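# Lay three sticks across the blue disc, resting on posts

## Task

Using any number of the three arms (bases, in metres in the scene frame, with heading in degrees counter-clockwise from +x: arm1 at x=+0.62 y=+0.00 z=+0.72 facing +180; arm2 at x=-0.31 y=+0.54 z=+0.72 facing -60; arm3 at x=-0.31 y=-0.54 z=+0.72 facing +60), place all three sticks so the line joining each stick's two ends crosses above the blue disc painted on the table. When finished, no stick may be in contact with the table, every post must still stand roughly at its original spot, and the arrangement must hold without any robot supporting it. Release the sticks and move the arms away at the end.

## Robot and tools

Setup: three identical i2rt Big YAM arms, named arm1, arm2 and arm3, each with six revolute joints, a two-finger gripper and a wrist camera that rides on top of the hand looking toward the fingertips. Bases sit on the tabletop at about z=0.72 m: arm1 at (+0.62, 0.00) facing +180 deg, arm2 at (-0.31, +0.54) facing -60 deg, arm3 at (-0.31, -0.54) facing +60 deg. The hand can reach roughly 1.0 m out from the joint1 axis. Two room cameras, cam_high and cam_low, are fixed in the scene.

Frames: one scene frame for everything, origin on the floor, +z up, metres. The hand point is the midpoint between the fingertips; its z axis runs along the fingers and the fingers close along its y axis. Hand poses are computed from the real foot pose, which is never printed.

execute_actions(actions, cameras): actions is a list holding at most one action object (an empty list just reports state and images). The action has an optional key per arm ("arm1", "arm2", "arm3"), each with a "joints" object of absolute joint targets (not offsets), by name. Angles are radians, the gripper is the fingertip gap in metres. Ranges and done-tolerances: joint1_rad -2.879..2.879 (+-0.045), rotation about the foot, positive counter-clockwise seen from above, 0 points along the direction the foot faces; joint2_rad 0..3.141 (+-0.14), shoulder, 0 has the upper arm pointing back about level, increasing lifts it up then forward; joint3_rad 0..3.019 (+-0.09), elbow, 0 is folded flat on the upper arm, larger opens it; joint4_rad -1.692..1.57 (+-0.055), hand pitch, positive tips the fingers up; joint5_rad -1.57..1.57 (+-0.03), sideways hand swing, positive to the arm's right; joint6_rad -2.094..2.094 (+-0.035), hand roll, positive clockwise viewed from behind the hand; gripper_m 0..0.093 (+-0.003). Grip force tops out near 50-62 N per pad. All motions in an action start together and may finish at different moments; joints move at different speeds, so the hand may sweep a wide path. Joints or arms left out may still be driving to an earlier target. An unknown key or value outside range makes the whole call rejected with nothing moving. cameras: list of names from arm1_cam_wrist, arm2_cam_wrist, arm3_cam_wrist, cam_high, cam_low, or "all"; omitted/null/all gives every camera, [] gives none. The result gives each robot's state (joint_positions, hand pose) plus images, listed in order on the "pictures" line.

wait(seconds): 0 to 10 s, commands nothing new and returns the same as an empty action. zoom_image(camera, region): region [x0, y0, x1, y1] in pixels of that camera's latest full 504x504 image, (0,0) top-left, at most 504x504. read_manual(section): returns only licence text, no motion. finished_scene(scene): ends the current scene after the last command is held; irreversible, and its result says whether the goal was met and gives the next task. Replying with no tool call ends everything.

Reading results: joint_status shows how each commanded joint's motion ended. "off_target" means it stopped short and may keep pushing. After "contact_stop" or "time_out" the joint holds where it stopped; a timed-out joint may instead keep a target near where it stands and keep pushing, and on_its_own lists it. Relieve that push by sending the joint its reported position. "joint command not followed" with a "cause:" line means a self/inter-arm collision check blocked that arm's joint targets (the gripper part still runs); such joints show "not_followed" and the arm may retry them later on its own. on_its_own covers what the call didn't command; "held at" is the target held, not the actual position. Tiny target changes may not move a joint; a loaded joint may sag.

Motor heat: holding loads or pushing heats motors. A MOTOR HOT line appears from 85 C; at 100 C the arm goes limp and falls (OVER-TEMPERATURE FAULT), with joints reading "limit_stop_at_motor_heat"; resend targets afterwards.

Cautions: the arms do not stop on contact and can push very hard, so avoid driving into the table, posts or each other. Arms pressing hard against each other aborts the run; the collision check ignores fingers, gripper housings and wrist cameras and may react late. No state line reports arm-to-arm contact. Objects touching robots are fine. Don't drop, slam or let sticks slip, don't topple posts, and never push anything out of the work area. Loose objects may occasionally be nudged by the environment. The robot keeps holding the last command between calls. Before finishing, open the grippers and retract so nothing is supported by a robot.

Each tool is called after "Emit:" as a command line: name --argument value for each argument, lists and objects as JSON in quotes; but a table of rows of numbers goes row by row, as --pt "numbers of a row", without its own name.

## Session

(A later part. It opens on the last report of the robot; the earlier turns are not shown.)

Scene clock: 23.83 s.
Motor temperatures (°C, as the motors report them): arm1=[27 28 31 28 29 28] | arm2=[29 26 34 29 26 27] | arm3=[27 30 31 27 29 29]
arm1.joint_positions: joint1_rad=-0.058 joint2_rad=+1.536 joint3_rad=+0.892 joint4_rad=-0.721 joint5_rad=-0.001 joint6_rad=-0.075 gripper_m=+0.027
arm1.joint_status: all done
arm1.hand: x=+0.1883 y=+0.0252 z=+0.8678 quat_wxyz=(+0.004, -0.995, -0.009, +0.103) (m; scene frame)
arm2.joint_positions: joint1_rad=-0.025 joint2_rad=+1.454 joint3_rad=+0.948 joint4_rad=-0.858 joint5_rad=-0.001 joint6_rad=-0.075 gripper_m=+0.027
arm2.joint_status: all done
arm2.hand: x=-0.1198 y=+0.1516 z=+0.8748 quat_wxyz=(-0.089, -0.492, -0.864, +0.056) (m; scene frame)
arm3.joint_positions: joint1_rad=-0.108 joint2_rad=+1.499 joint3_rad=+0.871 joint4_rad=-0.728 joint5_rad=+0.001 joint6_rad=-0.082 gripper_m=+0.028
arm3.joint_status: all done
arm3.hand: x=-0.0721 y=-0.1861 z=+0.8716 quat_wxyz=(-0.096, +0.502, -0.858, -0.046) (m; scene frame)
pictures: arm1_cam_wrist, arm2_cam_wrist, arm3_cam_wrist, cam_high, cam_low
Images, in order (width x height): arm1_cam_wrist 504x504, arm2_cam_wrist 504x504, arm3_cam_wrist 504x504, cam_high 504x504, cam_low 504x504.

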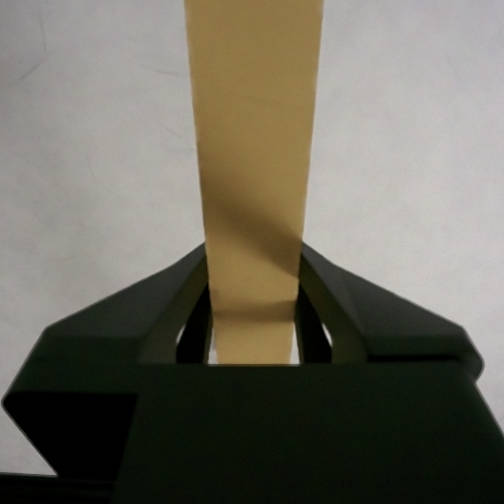

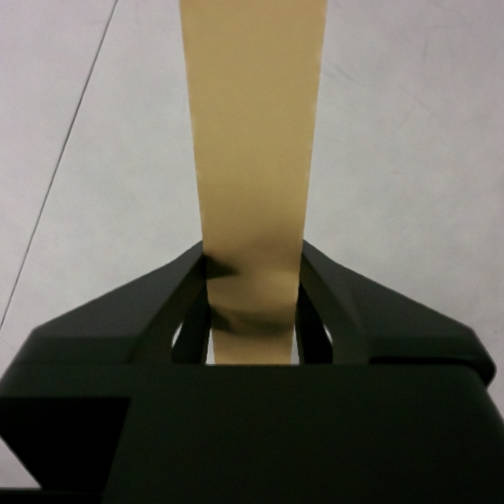

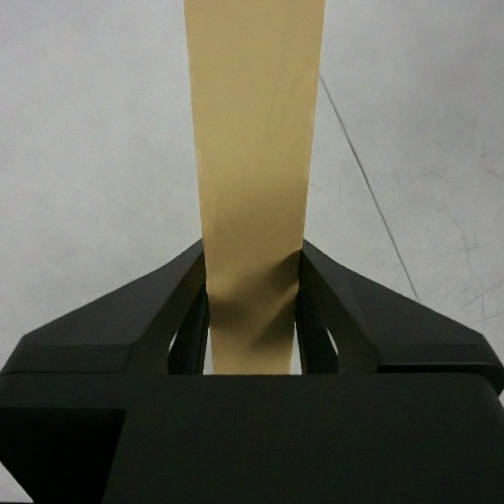

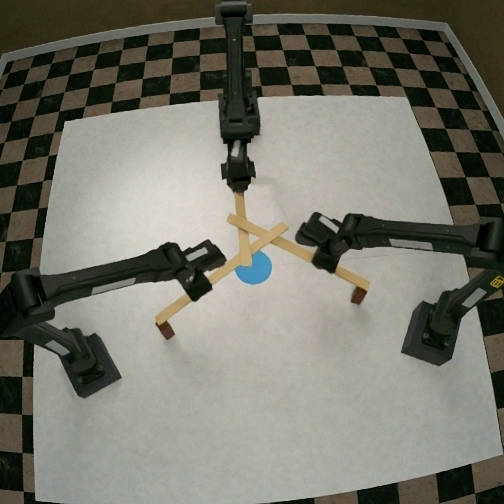

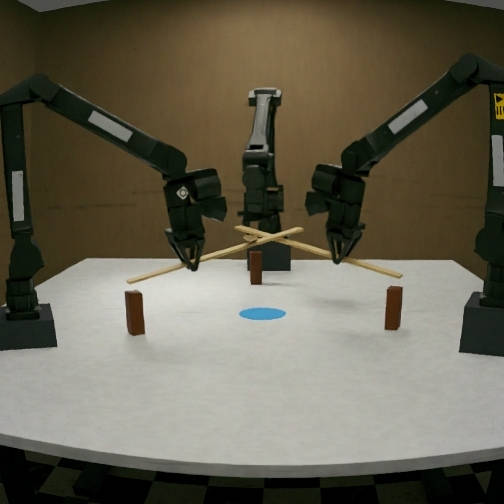

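Emit:
zoom_image --camera "cam_high" --region '[140, 170, 390, 350]'

Emit:
zoom_image --camera "cam_low" --region '[110, 200, 420, 340]'

Region (140, 170, 390, 350) of cam_high's 504x504 image, scaled by 2.016, with more detail than that image has; it fills the top 363 rows of this view, and the rest is white.

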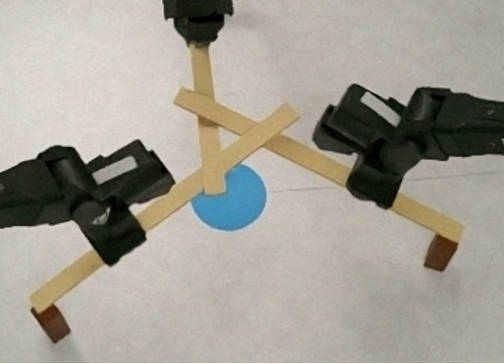

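Region (110, 200, 420, 340) of cam_low's 504x504 image, scaled by 1.626, with more detail than that image has; it fills the top 228 rows of this view, and the rest is white.

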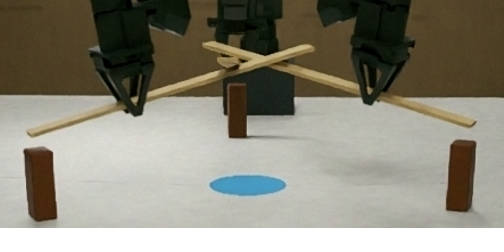

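Emit:
zoom_image --camera "cam_low" --region '[110, 260, 210, 340]'

Emit:
zoom_image --camera "cam_low" --region '[215, 215, 315, 295]'

Region (110, 260, 210, 340) of cam_low's 504x504 image, scaled by 5.040, with more detail than that image has; it fills the top 403 rows of this view, and the rest is white.

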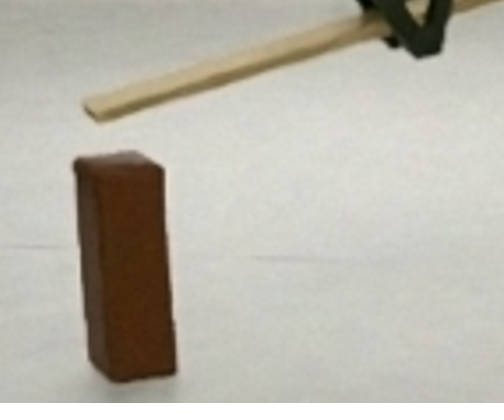

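Region (215, 215, 315, 295) of cam_low's 504x504 image, scaled by 5.040, with more detail than that image has; it fills the top 403 rows of this view, and the rest is white.

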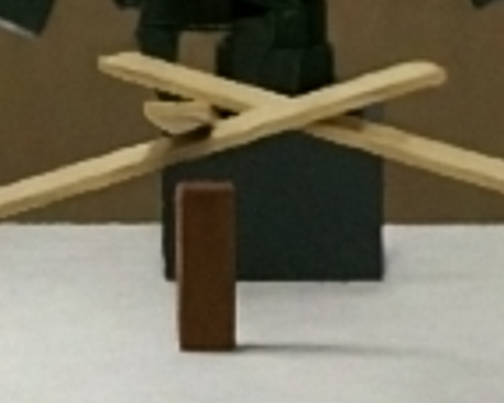

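Emit:
execute_actions --actions '[{"arm1":{"joints":{"joint1_rad":-0.075,"joint2_rad":1.601,"joint3_rad":0.947}},"arm2":{"joints":{"joint1_rad":-0.043,"joint2_rad":1.512,"joint3_rad":0.994}},"arm3":{"joints":{"joint1_rad":-0.127,"joint2_rad":1.582,"joint3_rad":0.912}}}]' --cameras '["cam_high","cam_low"]'

Emit:
zoom_image --camera "cam_high" --region '[140, 150, 390, 350]'

Emit:
zoom_image --camera "cam_low" --region '[110, 210, 420, 340]'

Scene clock: 26.17 s.
Motor temperatures (°C, as the motors report them): arm1=[27 28 32 28 29 28] | arm2=[29 26 35 29 26 27] | arm3=[27 30 32 27 29 29]
arm1.joint_positions: joint1_rad=-0.064 joint2_rad=+1.603 joint3_rad=+0.904 joint4_rad=-0.721 joint5_rad=-0.001 joint6_rad=-0.076 gripper_m=+0.027
arm1.joint_status: all done
arm1.hand: x=+0.1896 y=+0.0275 z=+0.8443 quat_wxyz=(+0.002, -0.997, -0.006, +0.076) (m; scene frame)
arm2.joint_positions: joint1_rad=-0.037 joint2_rad=+1.512 joint3_rad=+0.949 joint4_rad=-0.858 joint5_rad=-0.001 joint6_rad=-0.083 gripper_m=+0.027
arm2.joint_status: all done
arm2.hand: x=-0.1255 y=+0.1520 z=+0.8513 quat_wxyz=(-0.064, -0.495, -0.865, +0.041) (m; scene frame)
arm3.joint_positions: joint1_rad=-0.118 joint2_rad=+1.570 joint3_rad=+0.876 joint4_rad=-0.728 joint5_rad=+0.001 joint6_rad=-0.088 gripper_m=+0.028
arm3.joint_status: all done
arm3.hand: x=-0.0712 y=-0.1923 z=+0.8450 quat_wxyz=(-0.067, +0.502, -0.862, -0.031) (m; scene frame)
pictures: cam_high, cam_low
Images, in order (width x height): cam_high 504x504, cam_low 504x504.

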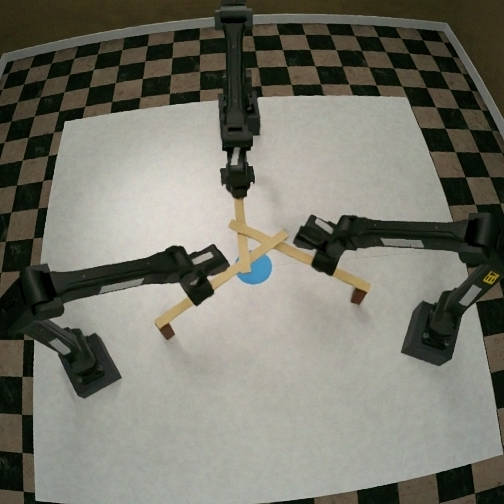

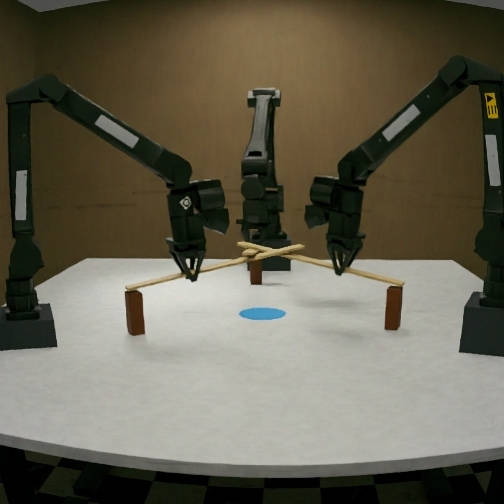

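Region (140, 150, 390, 350) of cam_high's 504x504 image, scaled by 2.016, with more detail than that image has; it fills the top 403 rows of this view, and the rest is white.

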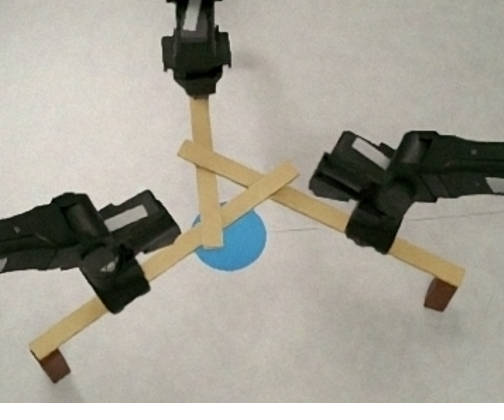

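Region (110, 210, 420, 340) of cam_low's 504x504 image, scaled by 1.626, with more detail than that image has; it fills the top 211 rows of this view, and the rest is white.

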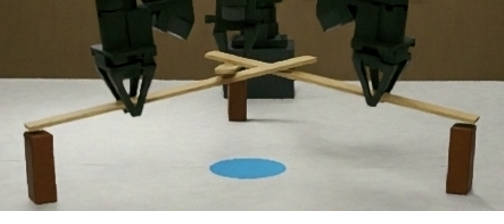

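Emit:
zoom_image --camera "cam_high" --region '[320, 260, 390, 320]'

Emit:
zoom_image --camera "cam_high" --region '[140, 295, 210, 355]'

Emit:
zoom_image --camera "cam_low" --region '[350, 265, 420, 335]'

Emit:
zoom_image --camera "cam_low" --region '[110, 270, 180, 340]'

Region (320, 260, 390, 320) of cam_high's 504x504 image, scaled by 7.200, with more detail than that image has; it fills the top 432 rows of this view, and the rest is white.

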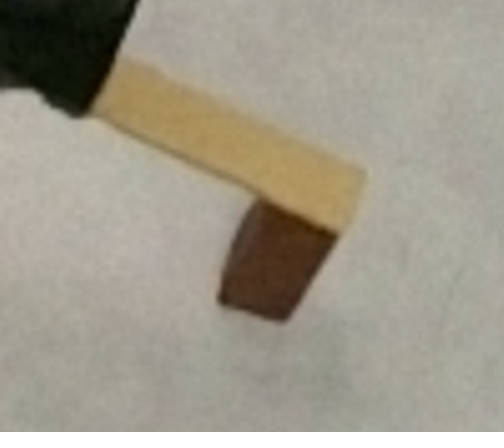

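Region (140, 295, 210, 355) of cam_high's 504x504 image, scaled by 7.200, with more detail than that image has; it fills the top 432 rows of this view, and the rest is white.

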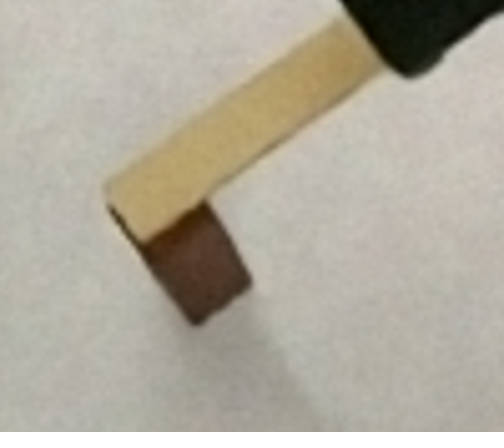

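Region (350, 265, 420, 335) of cam_low's 504x504 image, scaled by 7.200, with more detail than that image has.

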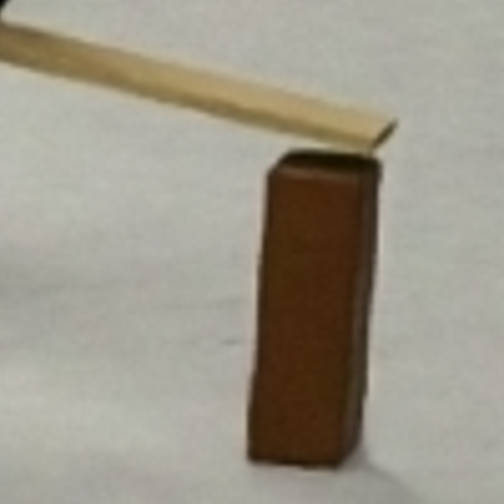

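Region (110, 270, 180, 340) of cam_low's 504x504 image, scaled by 7.200, with more detail than that image has.

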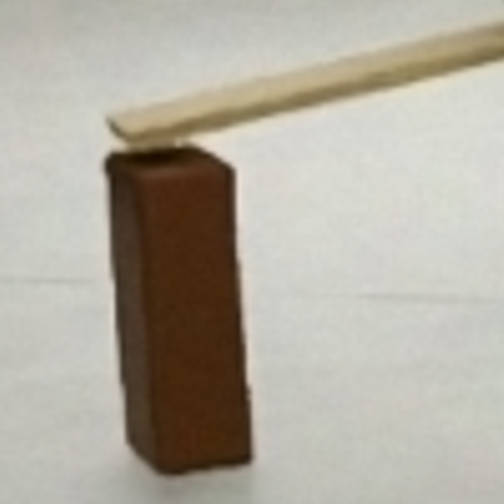

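Emit:
execute_actions --actions '[{"arm1":{"joints":{"joint2_rad":1.628,"joint3_rad":0.975,"joint4_rad":-0.76}},"arm2":{"joints":{"joint2_rad":1.538,"joint3_rad":1.014,"joint4_rad":-0.893}},"arm3":{"joints":{"joint2_rad":1.615,"joint3_rad":0.948,"joint4_rad":-0.766}}}]' --cameras '["cam_high","cam_low"]'

Emit:
zoom_image --camera "cam_low" --region '[350, 265, 420, 335]'

Emit:
zoom_image --camera "cam_low" --region '[110, 270, 180, 340]'

Emit:
zoom_image --camera "cam_low" --region '[215, 225, 315, 295]'

Scene clock: 28.23 s.
Motor temperatures (°C, as the motors report them): arm1=[27 28 32 28 29 28] | arm2=[29 26 35 29 26 27] | arm3=[27 30 32 27 29 29]
arm1.joint_positions: joint1_rad=-0.064 joint2_rad=+1.619 joint3_rad=+0.930 joint4_rad=-0.751 joint5_rad=-0.001 joint6_rad=-0.076 gripper_m=+0.027
arm1.joint_status: all done
arm1.hand: x=+0.1860 y=+0.0277 z=+0.8452 quat_wxyz=(+0.001, -0.998, -0.006, +0.066) (m; scene frame)
arm2.joint_positions: joint1_rad=-0.037 joint2_rad=+1.524 joint3_rad=+0.963 joint4_rad=-0.876 joint5_rad=-0.001 joint6_rad=-0.083 gripper_m=+0.027
arm2.joint_status: all done
arm2.hand: x=-0.1250 y=+0.1510 z=+0.8506 quat_wxyz=(-0.057, -0.496, -0.866, +0.036) (m; scene frame)
arm3.joint_positions: joint1_rad=-0.118 joint2_rad=+1.592 joint3_rad=+0.910 joint4_rad=-0.753 joint5_rad=+0.001 joint6_rad=-0.088 gripper_m=+0.028
arm3.joint_status: all done
arm3.hand: x=-0.0665 y=-0.1854 z=+0.8465 quat_wxyz=(-0.061, +0.502, -0.862, -0.029) (m; scene frame)
pictures: cam_high, cam_low
Images, in order (width x height): cam_high 504x504, cam_low 504x504.

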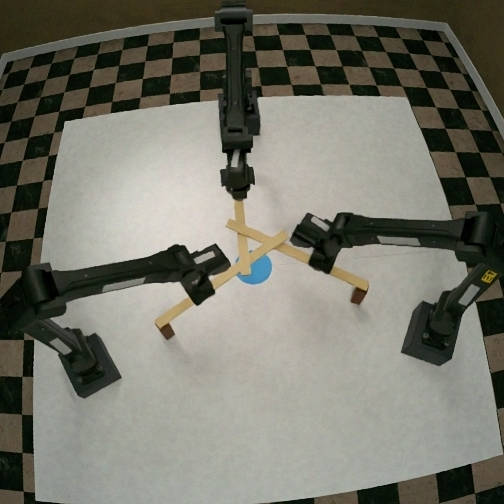

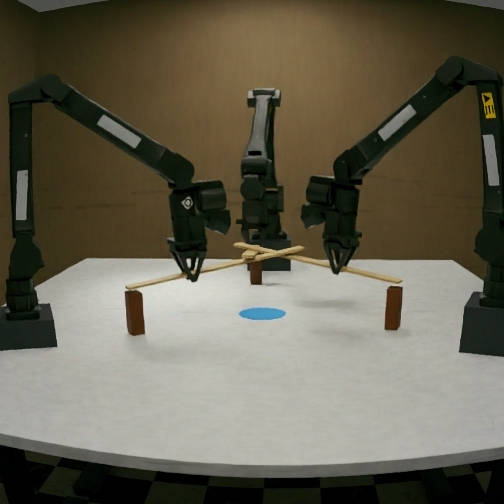

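Region (350, 265, 420, 335) of cam_low's 504x504 image, scaled by 7.200, with more detail than that image has.

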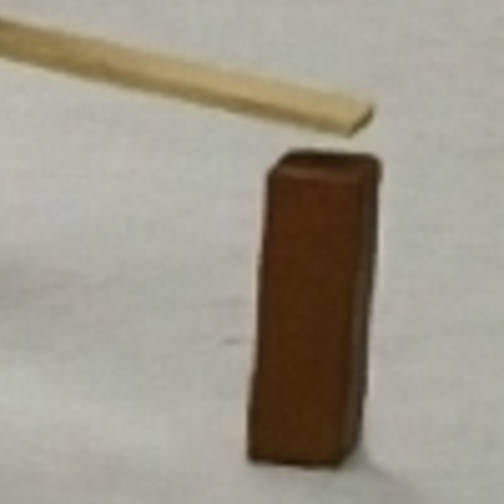

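Region (110, 270, 180, 340) of cam_low's 504x504 image, scaled by 7.200, with more detail than that image has.

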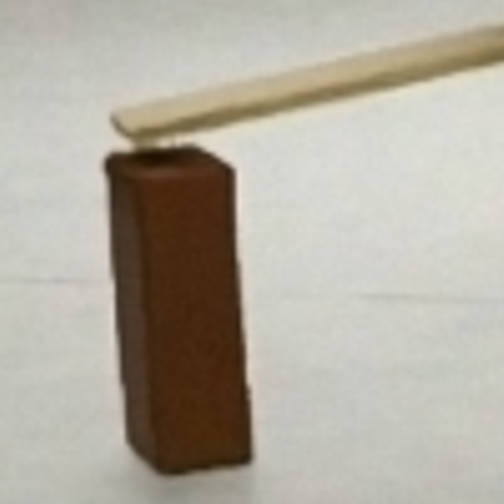

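Region (215, 225, 315, 295) of cam_low's 504x504 image, scaled by 5.040, with more detail than that image has; it fills the top 353 rows of this view, and the rest is white.

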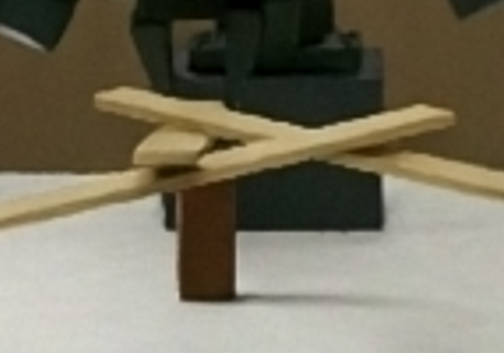

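Emit:
execute_actions --actions '[{"arm1":{"joints":{"joint2_rad":1.66}},"arm2":{"joints":{"joint2_rad":1.568}},"arm3":{"joints":{"joint2_rad":1.648}}}]' --cameras '["cam_high","cam_low"]'

Emit:
zoom_image --camera "cam_low" --region '[350, 265, 420, 335]'

Emit:
zoom_image --camera "cam_low" --region '[110, 270, 180, 340]'

Emit:
zoom_image --camera "cam_low" --region '[215, 225, 315, 295]'

Emit:
zoom_image --camera "cam_high" --region '[140, 150, 390, 350]'

Scene clock: 29.23 s.
Motor temperatures (°C, as the motors report them): arm1=[27 28 32 28 29 28] | arm2=[29 26 36 29 26 27] | arm3=[27 31 32 27 29 29]
arm1.joint_positions: joint1_rad=-0.064 joint2_rad=+1.653 joint3_rad=+0.934 joint4_rad=-0.751 joint5_rad=-0.001 joint6_rad=-0.079 gripper_m=+0.027
arm1.joint_status: all done
arm1.hand: x=+0.1878 y=+0.0277 z=+0.8326 quat_wxyz=(+0.001, -0.999, -0.008, +0.051) (m; scene frame)
arm2.joint_positions: joint1_rad=-0.037 joint2_rad=+1.552 joint3_rad=+0.970 joint4_rad=-0.877 joint5_rad=-0.001 joint6_rad=-0.083 gripper_m=+0.027
arm2.joint_status: all done
arm2.hand: x=-0.1245 y=+0.1501 z=+0.8418 quat_wxyz=(-0.048, -0.496, -0.867, +0.030) (m; scene frame)
arm3.joint_positions: joint1_rad=-0.120 joint2_rad=+1.625 joint3_rad=+0.915 joint4_rad=-0.753 joint5_rad=+0.001 joint6_rad=-0.087 gripper_m=+0.028
arm3.joint_status: all done
arm3.hand: x=-0.0667 y=-0.1868 z=+0.8350 quat_wxyz=(-0.049, +0.501, -0.864, -0.023) (m; scene frame)
pictures: cam_high, cam_low
Images, in order (width x height): cam_high 504x504, cam_low 504x504.

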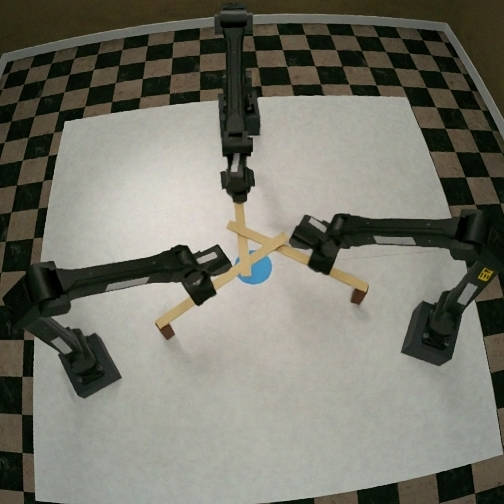

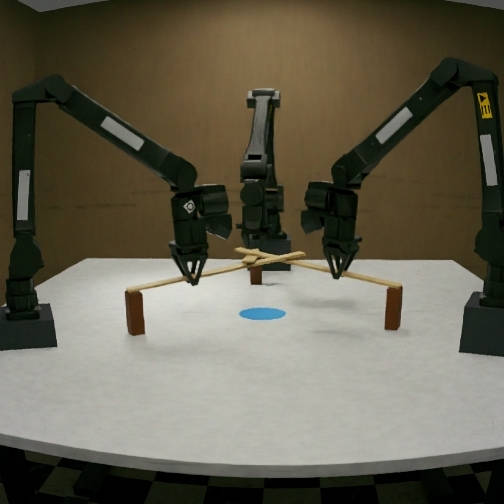

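Region (350, 265, 420, 335) of cam_low's 504x504 image, scaled by 7.200, with more detail than that image has.

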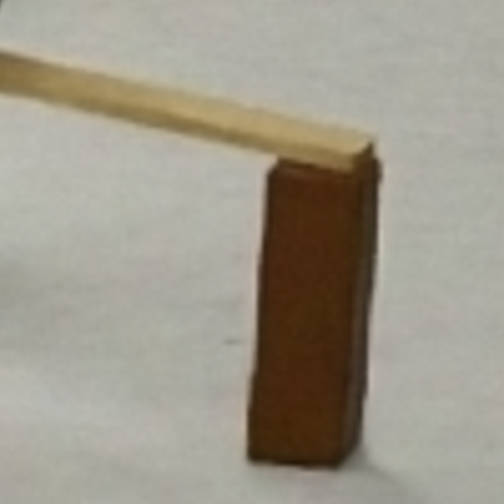

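Region (110, 270, 180, 340) of cam_low's 504x504 image, scaled by 7.200, with more detail than that image has.

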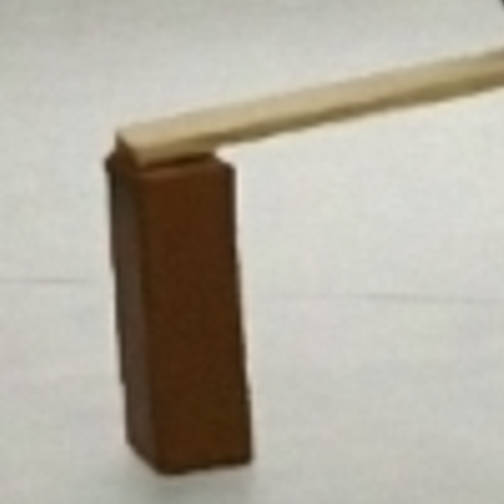

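Region (215, 225, 315, 295) of cam_low's 504x504 image, scaled by 5.040, with more detail than that image has; it fills the top 353 rows of this view, and the rest is white.

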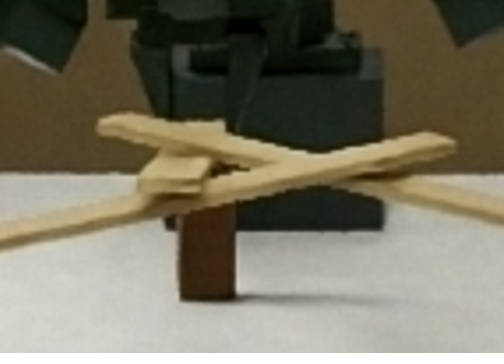

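Region (140, 150, 390, 350) of cam_high's 504x504 image, scaled by 2.016, with more detail than that image has; it fills the top 403 rows of this view, and the rest is white.

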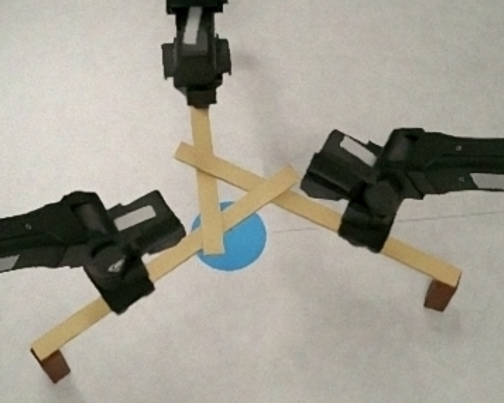

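Emit:
execute_actions --actions '[{"arm1":{"joints":{"gripper_m":0.07}},"arm2":{"joints":{"gripper_m":0.07}},"arm3":{"joints":{"gripper_m":0.07}}}]'

Scene clock: 30.00 s.
Motor temperatures (°C, as the motors report them): arm1=[27 29 32 28 29 28] | arm2=[29 26 36 29 26 27] | arm3=[27 31 32 27 29 29]
arm1.joint_positions: joint1_rad=-0.064 joint2_rad=+1.653 joint3_rad=+0.934 joint4_rad=-0.751 joint5_rad=-0.001 joint6_rad=-0.079 gripper_m=+0.070
arm1.joint_status: all done
arm1.hand: x=+0.1878 y=+0.0277 z=+0.8326 quat_wxyz=(+0.001, -0.999, -0.008, +0.051) (m; scene frame)
arm2.joint_positions: joint1_rad=-0.037 joint2_rad=+1.553 joint3_rad=+0.970 joint4_rad=-0.877 joint5_rad=-0.001 joint6_rad=-0.083 gripper_m=+0.070
arm2.joint_status: all done
arm2.hand: x=-0.1246 y=+0.1501 z=+0.8415 quat_wxyz=(-0.048, -0.496, -0.867, +0.030) (m; scene frame)
arm3.joint_positions: joint1_rad=-0.120 joint2_rad=+1.625 joint3_rad=+0.915 joint4_rad=-0.753 joint5_rad=+0.001 joint6_rad=-0.088 gripper_m=+0.070
arm3.joint_status: all done
arm3.hand: x=-0.0667 y=-0.1868 z=+0.8350 quat_wxyz=(-0.049, +0.502, -0.863, -0.023) (m; scene frame)
pictures: arm1_cam_wrist, arm2_cam_wrist, arm3_cam_wrist, cam_high, cam_low
Images, in order (width x height): arm1_cam_wrist 504x504, arm2_cam_wrist 504x504, arm3_cam_wrist 504x504, cam_high 504x504, cam_low 504x504.

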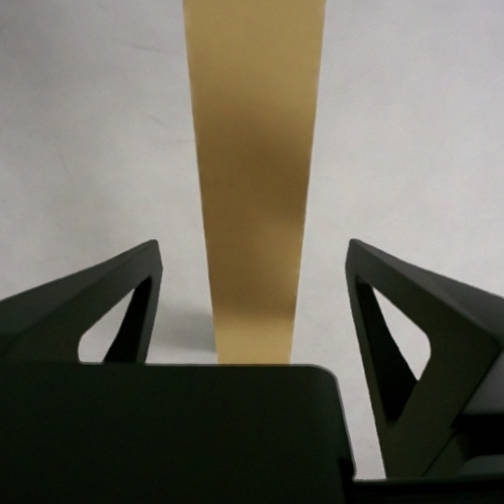

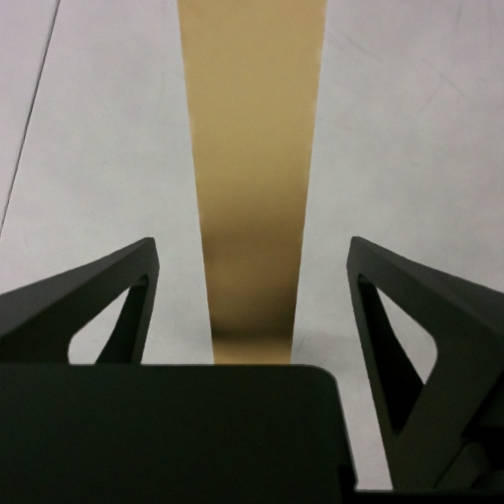

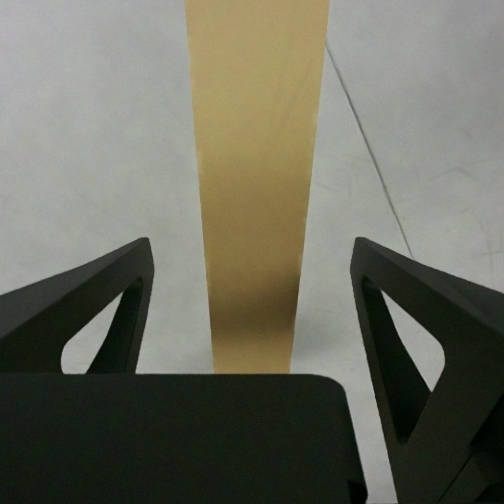

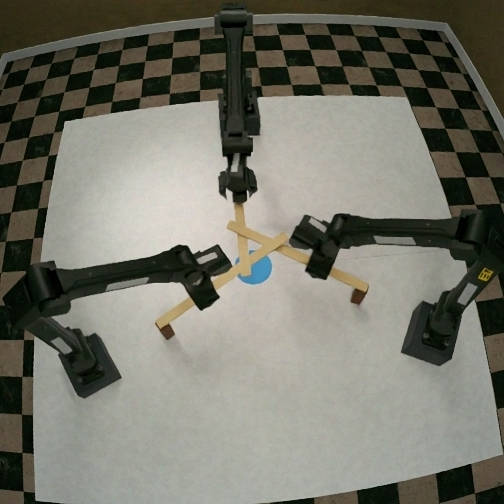

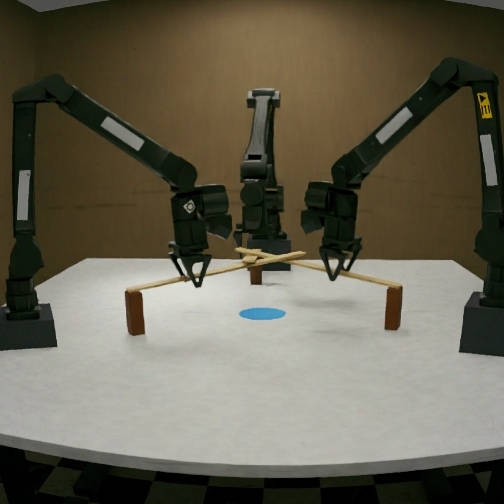

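Emit:
execute_actions --actions '[{"arm1":{"joints":{"joint2_rad":1.0}},"arm2":{"joints":{"joint2_rad":0.95}},"arm3":{"joints":{"joint2_rad":1.0}}}]'

Scene clock: 31.50 s.
Motor temperatures (°C, as the motors report them): arm1=[27 29 33 28 29 28] | arm2=[29 26 36 29 26 27] | arm3=[27 31 33 27 29 29]
arm1.joint_positions: joint1_rad=-0.064 joint2_rad=+0.993 joint3_rad=+0.937 joint4_rad=-0.751 joint5_rad=-0.001 joint6_rad=-0.079 gripper_m=+0.070
arm1.joint_status: all done
arm1.hand: x=+0.1976 y=+0.0286 z=+1.1123 quat_wxyz=(+0.024, -0.928, -0.006, +0.372) (m; scene frame)
arm2.joint_positions: joint1_rad=-0.037 joint2_rad=+0.940 joint3_rad=+0.976 joint4_rad=-0.879 joint5_rad=-0.001 joint6_rad=-0.083 gripper_m=+0.070
arm2.joint_status: all done
arm2.hand: x=-0.1391 y=+0.1777 z=+1.0922 quat_wxyz=(-0.296, -0.464, -0.810, +0.201) (m; scene frame)
arm3.joint_positions: joint1_rad=-0.120 joint2_rad=+0.987 joint3_rad=+0.922 joint4_rad=-0.754 joint5_rad=+0.001 joint6_rad=-0.088 gripper_m=+0.070
arm3.joint_status: all done
arm3.hand: x=-0.0708 y=-0.1932 z=+1.1026 quat_wxyz=(-0.332, +0.467, -0.804, -0.156) (m; scene frame)
pictures: arm1_cam_wrist, arm2_cam_wrist, arm3_cam_wrist, cam_high, cam_low
Images, in order (width x height): arm1_cam_wrist 504x504, arm2_cam_wrist 504x504, arm3_cam_wrist 504x504, cam_high 504x504, cam_low 504x504.

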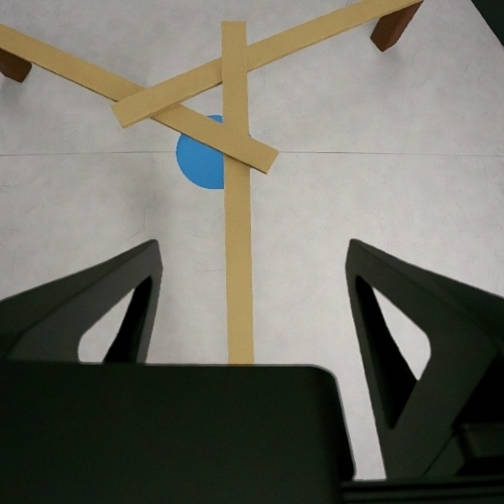

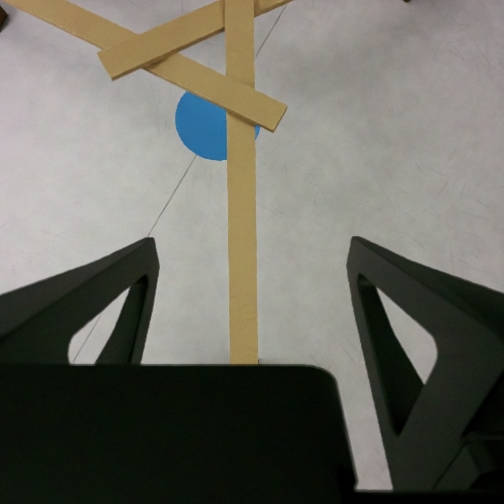

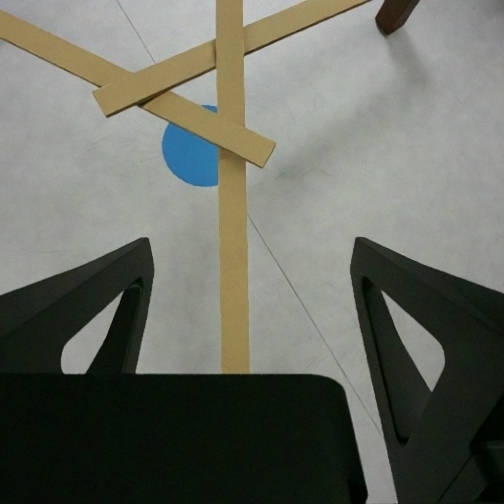

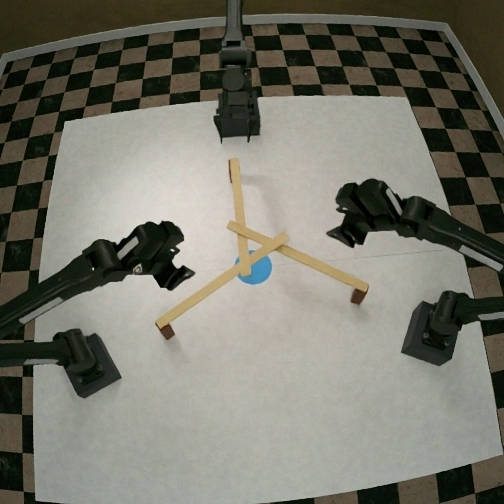

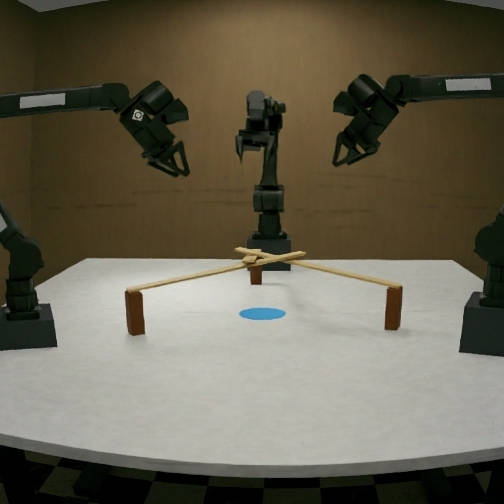

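Emit:
finished_scene --scene 1

The scene is finished: the task was done.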